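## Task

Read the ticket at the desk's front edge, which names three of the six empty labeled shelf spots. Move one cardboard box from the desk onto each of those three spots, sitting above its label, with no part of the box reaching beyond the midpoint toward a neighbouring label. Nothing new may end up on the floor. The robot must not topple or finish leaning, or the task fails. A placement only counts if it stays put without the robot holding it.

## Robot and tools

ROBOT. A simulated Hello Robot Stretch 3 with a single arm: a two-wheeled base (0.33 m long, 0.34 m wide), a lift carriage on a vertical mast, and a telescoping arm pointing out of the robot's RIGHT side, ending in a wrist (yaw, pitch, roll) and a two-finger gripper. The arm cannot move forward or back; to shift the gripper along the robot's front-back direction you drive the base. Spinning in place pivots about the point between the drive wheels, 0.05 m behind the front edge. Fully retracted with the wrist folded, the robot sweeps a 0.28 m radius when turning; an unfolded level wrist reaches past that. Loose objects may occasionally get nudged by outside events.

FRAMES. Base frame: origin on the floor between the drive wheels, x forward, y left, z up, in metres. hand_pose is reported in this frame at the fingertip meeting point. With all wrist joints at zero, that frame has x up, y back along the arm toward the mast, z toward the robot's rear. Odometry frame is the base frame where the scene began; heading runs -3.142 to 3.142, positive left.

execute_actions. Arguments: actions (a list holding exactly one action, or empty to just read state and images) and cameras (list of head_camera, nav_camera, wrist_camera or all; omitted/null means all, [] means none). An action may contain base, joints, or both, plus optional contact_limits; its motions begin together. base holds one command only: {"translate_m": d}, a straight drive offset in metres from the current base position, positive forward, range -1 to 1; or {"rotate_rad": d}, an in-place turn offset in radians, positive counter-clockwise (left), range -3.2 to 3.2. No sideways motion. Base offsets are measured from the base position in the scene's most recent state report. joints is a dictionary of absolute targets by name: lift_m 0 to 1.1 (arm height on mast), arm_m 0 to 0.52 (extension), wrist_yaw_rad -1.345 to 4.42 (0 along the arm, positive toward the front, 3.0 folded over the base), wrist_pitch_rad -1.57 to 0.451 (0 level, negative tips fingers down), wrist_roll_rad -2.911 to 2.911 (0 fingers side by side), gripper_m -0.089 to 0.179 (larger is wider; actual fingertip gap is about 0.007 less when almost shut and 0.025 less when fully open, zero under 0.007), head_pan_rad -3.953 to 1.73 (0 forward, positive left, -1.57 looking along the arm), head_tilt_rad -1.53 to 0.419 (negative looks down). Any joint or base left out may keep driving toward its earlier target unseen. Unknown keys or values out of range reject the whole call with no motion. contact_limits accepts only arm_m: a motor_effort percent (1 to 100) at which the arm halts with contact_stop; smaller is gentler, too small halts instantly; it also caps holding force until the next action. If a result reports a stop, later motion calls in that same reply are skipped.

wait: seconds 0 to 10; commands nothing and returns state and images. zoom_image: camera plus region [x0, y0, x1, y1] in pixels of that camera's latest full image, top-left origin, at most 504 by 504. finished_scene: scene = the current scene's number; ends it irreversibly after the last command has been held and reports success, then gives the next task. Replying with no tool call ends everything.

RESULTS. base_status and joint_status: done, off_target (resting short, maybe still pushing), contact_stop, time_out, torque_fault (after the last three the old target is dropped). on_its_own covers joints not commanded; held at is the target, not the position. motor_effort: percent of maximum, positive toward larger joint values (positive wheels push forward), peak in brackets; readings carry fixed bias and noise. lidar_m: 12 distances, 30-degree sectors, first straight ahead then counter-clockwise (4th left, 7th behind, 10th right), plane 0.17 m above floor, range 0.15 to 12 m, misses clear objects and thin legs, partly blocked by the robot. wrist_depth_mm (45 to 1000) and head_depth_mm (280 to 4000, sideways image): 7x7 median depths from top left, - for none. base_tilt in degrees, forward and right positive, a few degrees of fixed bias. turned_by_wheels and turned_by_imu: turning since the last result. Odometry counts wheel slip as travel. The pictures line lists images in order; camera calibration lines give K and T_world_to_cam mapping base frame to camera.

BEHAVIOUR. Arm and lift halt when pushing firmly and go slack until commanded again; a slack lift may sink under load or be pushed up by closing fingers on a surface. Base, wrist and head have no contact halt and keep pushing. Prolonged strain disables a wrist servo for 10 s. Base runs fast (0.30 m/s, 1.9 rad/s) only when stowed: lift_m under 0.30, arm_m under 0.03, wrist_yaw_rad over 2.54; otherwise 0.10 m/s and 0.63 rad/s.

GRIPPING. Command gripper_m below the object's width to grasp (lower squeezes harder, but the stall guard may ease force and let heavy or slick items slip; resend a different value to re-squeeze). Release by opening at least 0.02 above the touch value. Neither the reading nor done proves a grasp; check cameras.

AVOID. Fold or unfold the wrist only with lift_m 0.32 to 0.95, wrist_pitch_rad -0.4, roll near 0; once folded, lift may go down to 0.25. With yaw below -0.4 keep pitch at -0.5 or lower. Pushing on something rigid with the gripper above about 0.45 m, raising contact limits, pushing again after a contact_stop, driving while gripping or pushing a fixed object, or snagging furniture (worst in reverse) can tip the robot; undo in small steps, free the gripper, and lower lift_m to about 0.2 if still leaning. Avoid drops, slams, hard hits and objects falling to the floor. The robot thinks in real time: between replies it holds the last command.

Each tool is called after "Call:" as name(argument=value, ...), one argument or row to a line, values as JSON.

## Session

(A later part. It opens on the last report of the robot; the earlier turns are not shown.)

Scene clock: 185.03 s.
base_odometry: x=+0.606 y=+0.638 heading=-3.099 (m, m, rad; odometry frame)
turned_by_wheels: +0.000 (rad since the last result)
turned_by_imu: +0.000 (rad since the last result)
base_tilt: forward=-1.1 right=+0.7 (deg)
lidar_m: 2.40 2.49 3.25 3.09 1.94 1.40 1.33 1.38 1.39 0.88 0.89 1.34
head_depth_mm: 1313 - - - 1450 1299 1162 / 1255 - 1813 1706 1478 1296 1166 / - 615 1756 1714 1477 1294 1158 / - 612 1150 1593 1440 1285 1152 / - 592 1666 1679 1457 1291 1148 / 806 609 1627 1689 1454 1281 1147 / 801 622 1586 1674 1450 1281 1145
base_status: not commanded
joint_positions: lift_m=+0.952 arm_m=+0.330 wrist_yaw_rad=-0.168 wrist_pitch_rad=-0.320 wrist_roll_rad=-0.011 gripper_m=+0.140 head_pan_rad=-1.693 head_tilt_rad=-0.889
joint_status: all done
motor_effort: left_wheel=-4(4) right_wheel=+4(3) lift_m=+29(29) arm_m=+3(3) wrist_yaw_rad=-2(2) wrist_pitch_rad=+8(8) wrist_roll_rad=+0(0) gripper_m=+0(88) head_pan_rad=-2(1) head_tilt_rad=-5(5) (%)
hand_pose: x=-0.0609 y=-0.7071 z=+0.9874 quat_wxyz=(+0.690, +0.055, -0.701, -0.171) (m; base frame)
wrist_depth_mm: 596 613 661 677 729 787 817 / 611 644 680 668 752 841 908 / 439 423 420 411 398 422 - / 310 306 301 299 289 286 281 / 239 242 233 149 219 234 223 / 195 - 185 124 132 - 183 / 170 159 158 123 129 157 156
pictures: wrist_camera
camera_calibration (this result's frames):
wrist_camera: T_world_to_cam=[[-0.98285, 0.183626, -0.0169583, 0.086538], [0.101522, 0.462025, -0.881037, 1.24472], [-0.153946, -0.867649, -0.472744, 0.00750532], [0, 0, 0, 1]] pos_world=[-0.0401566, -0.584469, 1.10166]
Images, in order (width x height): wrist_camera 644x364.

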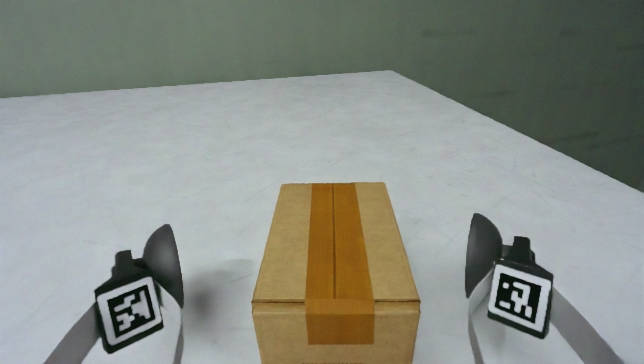

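Call:
execute_actions(
  actions=[
    {"base":{"translate_m":-0.006},"joints":{"gripper_m":0.01,"arm_m":0.322}},
  ],
  cameras=[],
)

Call:
execute_actions(
  actions=[
    {"joints":{"lift_m":1.035}},
  ],
  cameras=[],
)

Call:
execute_actions(
  actions=[
    {"base":{"rotate_rad":1.69},"joints":{"arm_m":0,"wrist_yaw_rad":1.5}},
  ],
  cameras=[],
)

Call:
execute_actions(
  actions=[
    {"base":{"translate_m":0.6},"joints":{"lift_m":0.29,"wrist_yaw_rad":2.62,"wrist_pitch_rad":-0.4}},
  ],
  cameras=[],
)

Call:
execute_actions(
  actions=[
    {"base":{"translate_m":1.0}},
  ],
  cameras=[],
)

Call:
execute_actions(
  actions=[
    {"base":{"translate_m":0.92}},
  ],
  cameras=[],
)

Call:
execute_actions(
  actions=[
    {"base":{"rotate_rad":1.475},"joints":{"lift_m":0.7,"wrist_yaw_rad":0,"wrist_pitch_rad":-0.3}},
  ],
)

Scene clock: 188.80 s.
base_odometry: x=+0.612 y=+0.638 heading=-3.099 (m, m, rad; odometry frame)
turned_by_wheels: +0.000 (rad since the last result)
turned_by_imu: +0.001 (rad since the last result)
base_tilt: forward=-1.1 right=+0.7 (deg)
lidar_m: 2.40 2.51 3.27 3.09 1.93 1.39 1.33 1.38 1.39 0.88 0.89 1.07
head_depth_mm: 1310 - - - 1451 1297 1162 / 1257 - 1807 1712 1476 1303 1160 / - 616 1761 1705 1480 1296 1159 / - 613 1148 1587 1432 1285 1153 / - 591 1662 1694 1465 1286 1150 / 788 607 1626 1691 1456 1287 1150 / 800 622 1590 1679 1449 1281 1147
base_status: done
joint_positions: lift_m=+0.952 arm_m=+0.322 wrist_yaw_rad=-0.168 wrist_pitch_rad=-0.320 wrist_roll_rad=-0.011 gripper_m=+0.011 head_pan_rad=-1.693 head_tilt_rad=-0.889
joint_status: all done
motor_effort: left_wheel=-3(10) right_wheel=+3(5) lift_m=+29(29) arm_m=-1(5) wrist_yaw_rad=-3(2) wrist_pitch_rad=+8(8) wrist_roll_rad=+0(0) gripper_m=-22(99) head_pan_rad=-2(2) head_tilt_rad=-5(6) (%)
hand_pose: x=-0.0609 y=-0.6996 z=+0.9875 quat_wxyz=(+0.690, +0.055, -0.701, -0.171) (m; base frame)
wrist_depth_mm: 594 626 673 703 728 787 823 / 632 655 696 666 757 854 890 / 435 427 419 411 400 422 - / 310 305 299 193 291 285 284 / 239 237 235 150 225 227 223 / 196 193 129 128 128 185 182 / 166 165 157 138 152 157 156
pictures: none
No camera images: the call's "cameras" was empty. Leave "cameras" out to get every camera's image.

Scene clock: 190.40 s.
base_odometry: x=+0.612 y=+0.638 heading=-3.099 (m, m, rad; odometry frame)
turned_by_wheels: +0.000 (rad since the last result)
turned_by_imu: +0.000 (rad since the last result)
base_tilt: forward=-1.1 right=+0.7 (deg)
lidar_m: 2.41 2.51 3.27 3.10 1.93 1.39 1.33 1.38 1.38 0.88 0.89 1.06
head_depth_mm: 1333 642 1871 1721 1486 1301 1166 / 1223 640 1806 1716 1479 1296 1160 / 822 636 1755 1709 1477 1296 1156 / 785 632 1148 1588 1433 1294 1155 / 723 631 1669 1692 1463 1286 1152 / 775 627 1627 1680 1459 1284 1144 / 800 623 1583 1683 1452 1283 1146
base_status: not commanded
joint_positions: lift_m=+1.035 arm_m=+0.322 wrist_yaw_rad=-0.168 wrist_pitch_rad=-0.326 wrist_roll_rad=-0.011 gripper_m=+0.014 head_pan_rad=-1.693 head_tilt_rad=-0.889
joint_status: all done
motor_effort: left_wheel=-3(3) right_wheel=+3(2) lift_m=+37(38) arm_m=-1(1) wrist_yaw_rad=-2(2) wrist_pitch_rad=+11(11) wrist_roll_rad=+0(0) gripper_m=-21(22) head_pan_rad=-2(2) head_tilt_rad=-5(5) (%)
hand_pose: x=-0.0608 y=-0.6989 z=+1.0687 quat_wxyz=(+0.690, +0.057, -0.701, -0.173) (m; base frame)
wrist_depth_mm: 597 632 659 721 749 774 873 / 633 667 706 731 779 845 910 / 660 651 632 625 673 904 - / 485 477 465 194 454 - - / 372 372 362 151 351 352 - / 305 301 129 128 128 289 287 / 258 255 245 138 236 246 246
pictures: none
No camera images: the call's "cameras" was empty. Leave "cameras" out to get every camera's image.

Scene clock: 194.03 s.
base_odometry: x=+0.612 y=+0.638 heading=-1.409 (m, m, rad; odometry frame)
turned_by_wheels: +1.690 (rad since the last result)
turned_by_imu: +1.705 (rad since the last result)
base_tilt: forward=-1.1 right=+0.7 (deg)
lidar_m: 3.10 1.73 1.36 1.33 1.43 0.88 1.33 0.89 2.11 2.41 2.60 3.16
head_depth_mm: - - 1914 1675 1480 1300 1163 / - - - 1717 1477 1299 1157 / - - - - 1458 1298 1155 / - - - - 1439 1295 1157 / - - - - 1409 1288 1152 / 2174 2373 1984 - - 1283 1149 / 2238 2430 2009 - - 1271 1143
base_status: done
joint_positions: lift_m=+1.035 arm_m=+0.000 wrist_yaw_rad=+1.498 wrist_pitch_rad=-0.326 wrist_roll_rad=-0.011 gripper_m=+0.014 head_pan_rad=-1.693 head_tilt_rad=-0.889
joint_status: all done
motor_effort: left_wheel=-4(11) right_wheel=+4(9) lift_m=+37(37) arm_m=-1(4) wrist_yaw_rad=+2(6) wrist_pitch_rad=+11(10) wrist_roll_rad=+0(0) gripper_m=-21(21) head_pan_rad=-3(2) head_tilt_rad=-5(5) (%)
hand_pose: x=+0.2130 y=-0.1623 z=+1.0687 quat_wxyz=(+0.592, +0.557, -0.429, +0.394) (m; base frame)
wrist_depth_mm: - - - - - - - / - - - - - - - / - - - - - - - / - - - 195 - - - / - - - 151 - - - / - - 129 128 128 - - / - - - 137 - - -
pictures: none
No camera images: the call's "cameras" was empty. Leave "cameras" out to get every camera's image.

Scene clock: 201.63 s.
base_odometry: x=+0.708 y=+0.046 heading=-1.409 (m, m, rad; odometry frame)
turned_by_wheels: +0.000 (rad since the last result)
turned_by_imu: -0.001 (rad since the last result)
base_tilt: forward=-1.1 right=+0.6 (deg)
lidar_m: 2.49 1.66 1.30 1.27 1.36 1.96 1.47 1.45 2.50 2.45 2.66 2.59
head_depth_mm: 2378 2539 2041 1717 1478 1300 1165 / 2364 2508 2038 1709 1477 1296 1162 / 2361 2502 2028 1706 1480 1298 1178 / 2342 2490 2026 1703 1468 1291 1181 / 2334 2475 2019 1686 1469 1291 1178 / 2317 2453 1996 1690 1457 1281 1149 / 2293 2431 2000 1678 1458 1278 1145
base_status: done
joint_positions: lift_m=+0.290 arm_m=+0.000 wrist_yaw_rad=+2.617 wrist_pitch_rad=-0.425 wrist_roll_rad=-0.011 gripper_m=+0.014 head_pan_rad=-1.693 head_tilt_rad=-0.889
joint_status: all done
motor_effort: left_wheel=-4(6) right_wheel=+3(7) lift_m=+30(32) arm_m=-1(1) wrist_yaw_rad=+3(5) wrist_pitch_rad=+10(10) wrist_roll_rad=+0(0) gripper_m=-20(22) head_pan_rad=-2(2) head_tilt_rad=-5(6) (%)
hand_pose: x=+0.0907 y=+0.0483 z=+0.3013 quat_wxyz=(+0.324, +0.703, -0.033, +0.633) (m; base frame)
wrist_depth_mm: - - - - - - - / - - - - - - - / - 954 969 925 929 889 883 / 755 735 744 195 726 712 695 / 621 608 591 152 573 584 582 / 510 514 129 128 128 499 491 / - 457 418 137 417 424 430
pictures: none
No camera images: the call's "cameras" was empty. Leave "cameras" out to get every camera's image.

Scene clock: 206.70 s.
base_odometry: x=+0.869 y=-0.941 heading=-1.410 (m, m, rad; odometry frame)
turned_by_wheels: +0.000 (rad since the last result)
turned_by_imu: -0.003 (rad since the last result)
base_tilt: forward=-1.1 right=+0.6 (deg)
lidar_m: 1.76 1.53 1.20 1.17 1.26 1.86 2.43 2.49 2.62 2.58 2.09 1.67
head_depth_mm: 2514 2518 2040 1716 1478 1304 1163 / 2500 2488 2033 1710 1481 1300 1158 / 2460 2498 2037 1706 1470 1290 1176 / 2435 2501 2016 1701 1468 1288 1184 / 2431 2476 2017 1693 1459 1289 1179 / 2417 2460 2015 1689 1465 1289 1152 / 2391 2457 1985 1678 1453 1282 1148
base_status: done
joint_positions: lift_m=+0.290 arm_m=+0.000 wrist_yaw_rad=+2.617 wrist_pitch_rad=-0.425 wrist_roll_rad=-0.011 gripper_m=+0.014 head_pan_rad=-1.693 head_tilt_rad=-0.889
joint_status: not commanded
motor_effort: left_wheel=-3(9) right_wheel=+2(9) lift_m=+30(30) arm_m=-1(1) wrist_yaw_rad=+3(3) wrist_pitch_rad=+10(10) wrist_roll_rad=+0(0) gripper_m=-22(21) head_pan_rad=-2(3) head_tilt_rad=-5(6) (%)
hand_pose: x=+0.0906 y=+0.0483 z=+0.3013 quat_wxyz=(+0.324, +0.703, -0.033, +0.633) (m; base frame)
wrist_depth_mm: 907 - - - - - - / 972 - - - - - - / 988 943 932 943 921 884 886 / 751 752 727 194 709 717 708 / 611 603 607 151 598 567 579 / 517 514 129 128 127 504 497 / - 457 424 138 416 430 426
pictures: none
No camera images: the call's "cameras" was empty. Leave "cameras" out to get every camera's image.

Scene clock: 211.53 s.
base_odometry: x=+1.016 y=-1.849 heading=-1.410 (m, m, rad; odometry frame)
turned_by_wheels: +0.000 (rad since the last result)
turned_by_imu: -0.002 (rad since the last result)
base_tilt: forward=-1.1 right=+0.6 (deg)
lidar_m: 0.84 0.82 1.11 1.09 1.16 1.71 3.33 3.45 2.71 2.25 0.98 0.61
head_depth_mm: 2610 2511 2040 1715 1485 1305 1163 / 2591 2509 2041 1708 1475 1297 1160 / 2553 2511 2038 1708 1474 1292 1175 / 2524 2481 2021 1700 1456 1292 1177 / 2468 2407 2009 1683 1461 1288 1177 / 2162 2311 2007 1686 1459 1287 1147 / 2224 2354 1993 1676 1449 1277 1147
base_status: done
joint_positions: lift_m=+0.290 arm_m=+0.000 wrist_yaw_rad=+2.618 wrist_pitch_rad=-0.425 wrist_roll_rad=-0.011 gripper_m=+0.014 head_pan_rad=-1.693 head_tilt_rad=-0.889
joint_status: not commanded
motor_effort: left_wheel=-2(8) right_wheel=+2(10) lift_m=+31(30) arm_m=-1(1) wrist_yaw_rad=+3(3) wrist_pitch_rad=+10(10) wrist_roll_rad=+0(0) gripper_m=-20(21) head_pan_rad=-2(2) head_tilt_rad=-4(5) (%)
hand_pose: x=+0.0906 y=+0.0483 z=+0.3013 quat_wxyz=(+0.324, +0.703, -0.033, +0.633) (m; base frame)
wrist_depth_mm: 829 922 - - - 806 651 / 918 - - - 851 822 680 / 917 971 927 911 829 694 658 / 745 748 725 194 716 648 542 / 623 606 599 152 594 589 512 / 528 511 129 128 128 505 492 / - 462 422 137 416 431 426
pictures: none
No camera images: the call's "cameras" was empty. Leave "cameras" out to get every camera's image.

Scene clock: 216.10 s.
base_odometry: x=+1.016 y=-1.849 heading=+0.065 (m, m, rad; odometry frame)
turned_by_wheels: +1.475 (rad since the last result)
turned_by_imu: +1.488 (rad since the last result)
base_tilt: forward=-1.1 right=+0.6 (deg)
lidar_m: 1.09 1.13 1.55 3.36 3.38 2.77 2.24 0.98 0.61 0.74 0.82 1.14
head_depth_mm: 889 1035 1239 1550 1483 1300 1185 / 857 1013 1210 1506 1478 1350 - / 573 681 802 1330 1445 1353 - / 568 890 973 901 1297 - - / 565 874 967 873 631 1265 1141 / 560 861 959 893 1342 1270 1147 / 556 845 947 871 1340 1249 1145
base_status: done
joint_positions: lift_m=+0.700 arm_m=+0.000 wrist_yaw_rad=+0.003 wrist_pitch_rad=-0.331 wrist_roll_rad=-0.011 gripper_m=+0.014 head_pan_rad=-1.693 head_tilt_rad=-0.889
joint_status: all done
motor_effort: left_wheel=-3(13) right_wheel=+3(9) lift_m=+37(41) arm_m=-1(1) wrist_yaw_rad=-3(5) wrist_pitch_rad=+12(14) wrist_roll_rad=+0(0) gripper_m=-20(21) head_pan_rad=-2(1) head_tilt_rad=-5(6) (%)
hand_pose: x=-0.0208 y=-0.3798 z=+0.7326 quat_wxyz=(+0.702, +0.118, -0.693, -0.115) (m; base frame)
wrist_depth_mm: 523 526 538 531 518 330 603 / 581 569 567 566 566 367 654 / 585 563 561 545 494 704 722 / 422 414 403 194 392 749 771 / 718 721 702 151 411 827 822 / 722 799 129 128 128 911 891 / 720 811 792 137 542 904 867
pictures: head_camera (sideways: a quarter turn clockwise sets it upright), nav_camera (sideways: a quarter turn counterclockwise sets it upright), wrist_camera
camera_calibration (this result's frames):
head_camera: T_world_to_cam=[[0.105978, 0.74978, -0.653145, 0.865484], [0.98835, -0.151585, -0.0136457, 0.0169096], [-0.109238, -0.644089, -0.75711, 0.94429], [0, 0, 0, 1]] pos_world=[-0.00528183, -0.0381525, 1.28045]
nav_camera: T_world_to_cam=[[-0.0782087, -0.735435, 0.673066, -0.83366], [-0.987728, 0.148716, 0.0477256, -0.00174343], [-0.135195, -0.661074, -0.738041, 0.924614], [0, 0, 0, 1]] pos_world=[0.0580818, -0.00160561, 1.24359]
wrist_camera: T_world_to_cam=[[-0.999762, 0.0139368, -0.0167686, -0.00340528], [0.0214106, 0.482024, -0.875896, 0.867076], [-0.00412432, -0.876047, -0.482208, 0.184057], [0, 0, 0, 1]] pos_world=[-0.0212099, -0.256661, 0.848165]
Images, in order (width x height): head_camera 896x504, nav_camera 672x504, wrist_camera 644x364.

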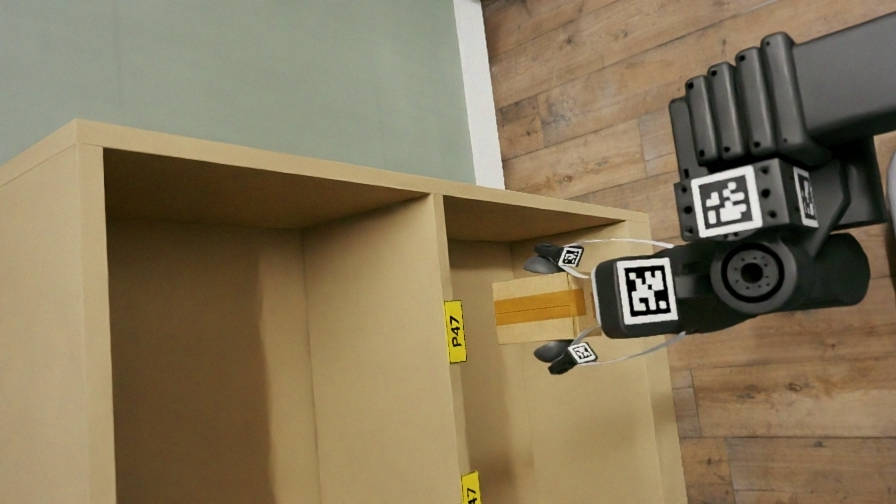

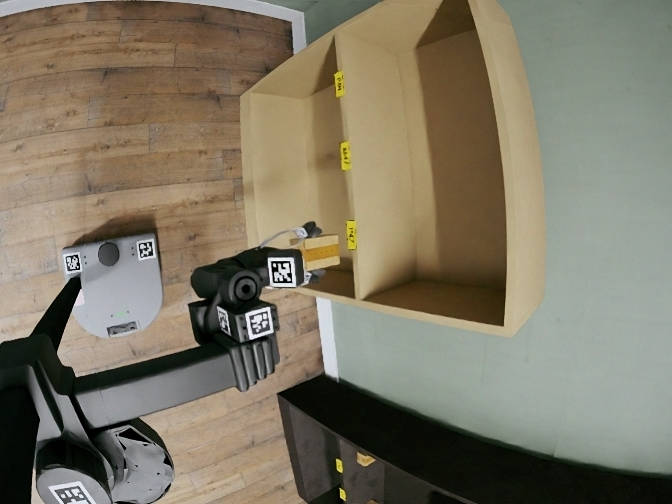

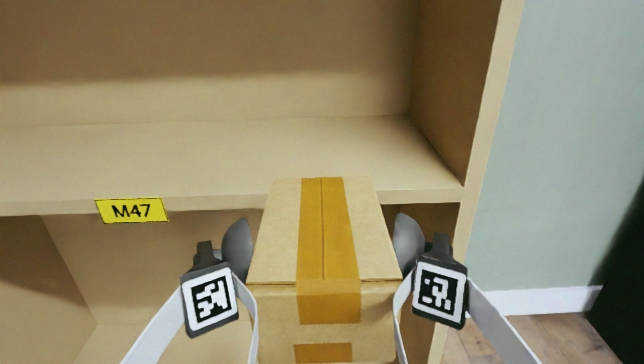

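Call:
execute_actions(
  actions=[
    {"joints":{"arm_m":0.32,"lift_m":0.675}},
  ],
  cameras=[],
)

Scene clock: 221.00 s.
base_odometry: x=+1.016 y=-1.849 heading=+0.065 (m, m, rad; odometry frame)
turned_by_wheels: +0.000 (rad since the last result)
turned_by_imu: +0.001 (rad since the last result)
base_tilt: forward=-1.1 right=+0.6 (deg)
lidar_m: 1.09 1.13 1.54 3.37 3.40 2.78 2.25 0.98 0.61 0.74 0.83 1.14
head_depth_mm: 892 1036 1244 1555 1476 1304 1170 / 851 1012 1206 1500 1475 1322 - / 572 681 798 1425 - 1270 1148 / 568 890 994 1375 1328 1287 1154 / 564 874 981 1354 1345 1287 1150 / 560 861 961 890 1341 1265 1144 / 556 845 944 866 1337 1255 1142
base_status: not commanded
joint_positions: lift_m=+0.675 arm_m=+0.320 wrist_yaw_rad=+0.002 wrist_pitch_rad=-0.330 wrist_roll_rad=-0.011 gripper_m=+0.014 head_pan_rad=-1.693 head_tilt_rad=-0.889
joint_status: all done
motor_effort: left_wheel=-4(3) right_wheel=+3(3) lift_m=+30(31) arm_m=+3(2) wrist_yaw_rad=-3(3) wrist_pitch_rad=+13(12) wrist_roll_rad=+0(0) gripper_m=-21(22) head_pan_rad=-1(2) head_tilt_rad=-6(5) (%)
hand_pose: x=-0.0211 y=-0.6993 z=+0.7079 quat_wxyz=(+0.702, +0.118, -0.693, -0.115) (m; base frame)
wrist_depth_mm: 243 245 247 249 244 248 197 / 259 263 265 266 266 260 200 / 286 281 285 284 286 279 200 / 306 306 307 195 308 300 202 / 282 280 276 151 269 264 203 / 230 227 129 128 127 219 203 / 195 194 186 137 180 187 184
pictures: none
No camera images: the call's "cameras" was empty. Leave "cameras" out to get every camera's image.

Call:
execute_actions(
  actions=[
    {"joints":{"lift_m":0.65}},
  ],
  cameras=[],
)

Call:
execute_actions(
  actions=[
    {"joints":{"gripper_m":0.11}},
  ],
  cameras=[],
)

Call:
execute_actions(
  actions=[
    {"joints":{"arm_m":0.12,"lift_m":0.665,"head_pan_rad":-2.5,"head_tilt_rad":-0.6}},
  ],
)

Scene clock: 222.87 s.
base_odometry: x=+1.016 y=-1.849 heading=+0.065 (m, m, rad; odometry frame)
turned_by_wheels: +0.000 (rad since the last result)
turned_by_imu: +0.000 (rad since the last result)
base_tilt: forward=-1.1 right=+0.7 (deg)
lidar_m: 1.09 1.14 1.54 3.35 3.39 2.77 2.25 0.98 0.61 0.74 0.83 1.14
head_depth_mm: 889 1036 1240 1551 1483 1302 1163 / 853 1009 1213 1497 1468 1321 - / 571 681 804 1424 - 1285 1154 / 568 891 991 - 1337 1292 1157 / 564 874 981 - 1347 1283 1150 / 560 862 960 894 1341 1260 1146 / 555 846 945 870 1341 1256 1150
base_status: not commanded
joint_positions: lift_m=+0.650 arm_m=+0.320 wrist_yaw_rad=+0.002 wrist_pitch_rad=-0.330 wrist_roll_rad=-0.011 gripper_m=+0.014 head_pan_rad=-1.693 head_tilt_rad=-0.889
joint_status: all done
motor_effort: left_wheel=-3(4) right_wheel=+3(3) lift_m=+30(31) arm_m=+3(3) wrist_yaw_rad=-2(2) wrist_pitch_rad=+12(12) wrist_roll_rad=+0(0) gripper_m=-21(21) head_pan_rad=-3(2) head_tilt_rad=-5(4) (%)
hand_pose: x=-0.0211 y=-0.6993 z=+0.6830 quat_wxyz=(+0.702, +0.118, -0.693, -0.115) (m; base frame)
wrist_depth_mm: 243 244 247 246 247 248 197 / 260 262 264 262 265 262 199 / 283 284 284 284 285 281 200 / 296 297 298 194 291 270 202 / 238 237 236 151 227 227 203 / 198 196 130 128 127 189 184 / 167 166 159 137 154 160 158
pictures: none
No camera images: the call's "cameras" was empty. Leave "cameras" out to get every camera's image.

Scene clock: 224.33 s.
base_odometry: x=+1.016 y=-1.849 heading=+0.065 (m, m, rad; odometry frame)
turned_by_wheels: +0.000 (rad since the last result)
turned_by_imu: +0.000 (rad since the last result)
base_tilt: forward=-1.1 right=+0.7 (deg)
lidar_m: 1.09 1.13 1.54 3.38 3.39 2.77 2.25 0.98 0.61 0.74 0.82 1.14
head_depth_mm: 890 1034 1237 1554 1484 1302 1167 / 851 1012 1213 1496 1481 1324 - / 571 681 803 1425 - 1280 1154 / 567 887 991 - 1338 1291 1154 / 564 874 984 - 1351 1286 1149 / 560 860 960 893 1344 1262 1145 / 556 845 947 869 1339 1254 1144
base_status: not commanded
joint_positions: lift_m=+0.650 arm_m=+0.320 wrist_yaw_rad=+0.002 wrist_pitch_rad=-0.322 wrist_roll_rad=-0.011 gripper_m=+0.110 head_pan_rad=-1.693 head_tilt_rad=-0.889
joint_status: all done
motor_effort: left_wheel=-4(3) right_wheel=+3(3) lift_m=+30(30) arm_m=+3(3) wrist_yaw_rad=-2(2) wrist_pitch_rad=+9(12) wrist_roll_rad=+0(0) gripper_m=+0(88) head_pan_rad=-1(3) head_tilt_rad=-6(6) (%)
hand_pose: x=-0.0211 y=-0.7002 z=+0.6850 quat_wxyz=(+0.702, +0.115, -0.694, -0.112) (m; base frame)
wrist_depth_mm: 241 246 247 248 246 245 197 / 260 261 262 264 263 260 199 / 280 284 285 285 285 279 200 / 299 297 298 201 298 276 201 / 246 244 239 156 228 231 204 / 200 202 183 128 158 196 186 / 169 162 161 136 158 157 161
pictures: none
No camera images: the call's "cameras" was empty. Leave "cameras" out to get every camera's image.

Scene clock: 227.03 s.
base_odometry: x=+1.016 y=-1.849 heading=+0.065 (m, m, rad; odometry frame)
turned_by_wheels: +0.000 (rad since the last result)
turned_by_imu: +0.001 (rad since the last result)
base_tilt: forward=-1.1 right=+0.6 (deg)
lidar_m: 1.09 1.13 1.55 3.37 3.39 2.77 2.25 0.98 0.61 0.74 0.83 1.14
head_depth_mm: 2349 2604 2832 2399 1870 1531 1294 / 1456 1573 1781 2137 1862 1529 1294 / 1491 1654 1820 1752 1803 1520 1291 / 1322 1307 1633 1531 1685 1511 1286 / 857 947 1043 1182 1362 1478 1280 / 905 1011 1143 1312 1526 1514 1280 / 978 1073 1169 1268 1383 1440 1293
base_status: not commanded
joint_positions: lift_m=+0.665 arm_m=+0.120 wrist_yaw_rad=+0.002 wrist_pitch_rad=-0.321 wrist_roll_rad=-0.011 gripper_m=+0.110 head_pan_rad=-2.493 head_tilt_rad=-0.606
joint_status: all done
motor_effort: left_wheel=-4(4) right_wheel=+2(3) lift_m=+36(39) arm_m=-1(1) wrist_yaw_rad=-2(2) wrist_pitch_rad=+9(9) wrist_roll_rad=+0(0) gripper_m=+0(0) head_pan_rad=-2(29) head_tilt_rad=+3(23) (%)
hand_pose: x=-0.0211 y=-0.5008 z=+0.7000 quat_wxyz=(+0.702, +0.114, -0.694, -0.112) (m; base frame)
wrist_depth_mm: 426 422 424 424 426 288 194 / 444 453 457 450 448 294 212 / 472 471 474 347 451 291 227 / 352 348 340 318 328 295 619 / 275 267 267 263 267 263 693 / 623 623 631 629 612 286 775 / 688 711 705 722 628 353 828
pictures: head_camera (sideways: a quarter turn clockwise sets it upright), nav_camera (sideways: a quarter turn counterclockwise sets it upright), wrist_camera
camera_calibration (this result's frames):
head_camera: T_world_to_cam=[[0.441807, 0.318074, -0.83883, 1.10545], [0.578206, -0.815877, -0.00483297, 0.00794166], [-0.685919, -0.482881, -0.544372, 0.671088], [0, 0, 0, 1]] pos_world=[-0.032677, -0.0210813, 1.29265]
nav_camera: T_world_to_cam=[[-0.408285, -0.325043, 0.853025, -1.06622], [-0.572146, 0.819256, 0.0383279, 0.00794032], [-0.711304, -0.472406, -0.520461, 0.645098], [0, 0, 0, 1]] pos_world=[0.028084, -0.0483225, 1.24495]
wrist_camera: T_world_to_cam=[[-0.999747, 0.0148265, -0.0169347, -0.00194936], [0.0219359, 0.473272, -0.880643, 0.8958], [-0.00504218, -0.880792, -0.473477, 0.0537711], [0, 0, 0, 1]] pos_world=[-0.021328, -0.376567, 0.814307]
Images, in order (width x height): head_camera 896x504, nav_camera 672x504, wrist_camera 644x364.

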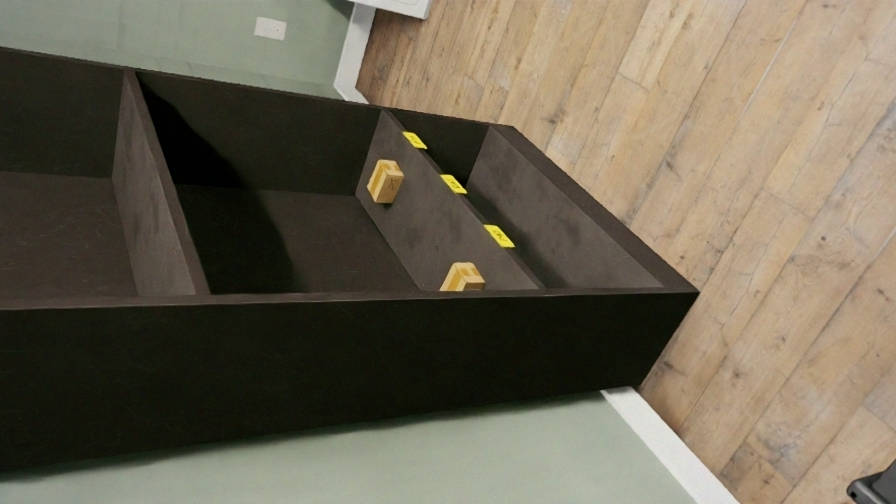

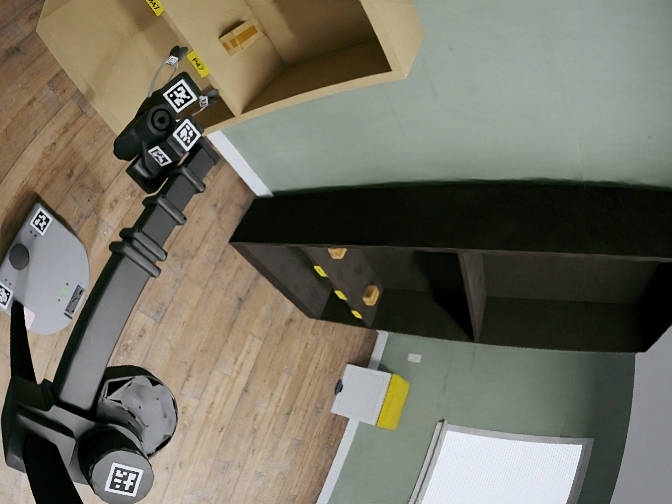

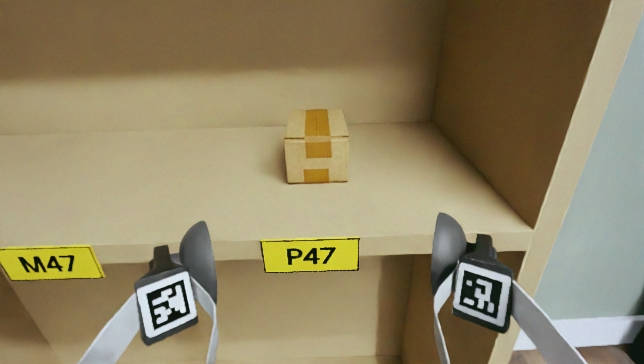

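Call:
finished_scene(
  scene=2,
)

The scene is finished: the task was done.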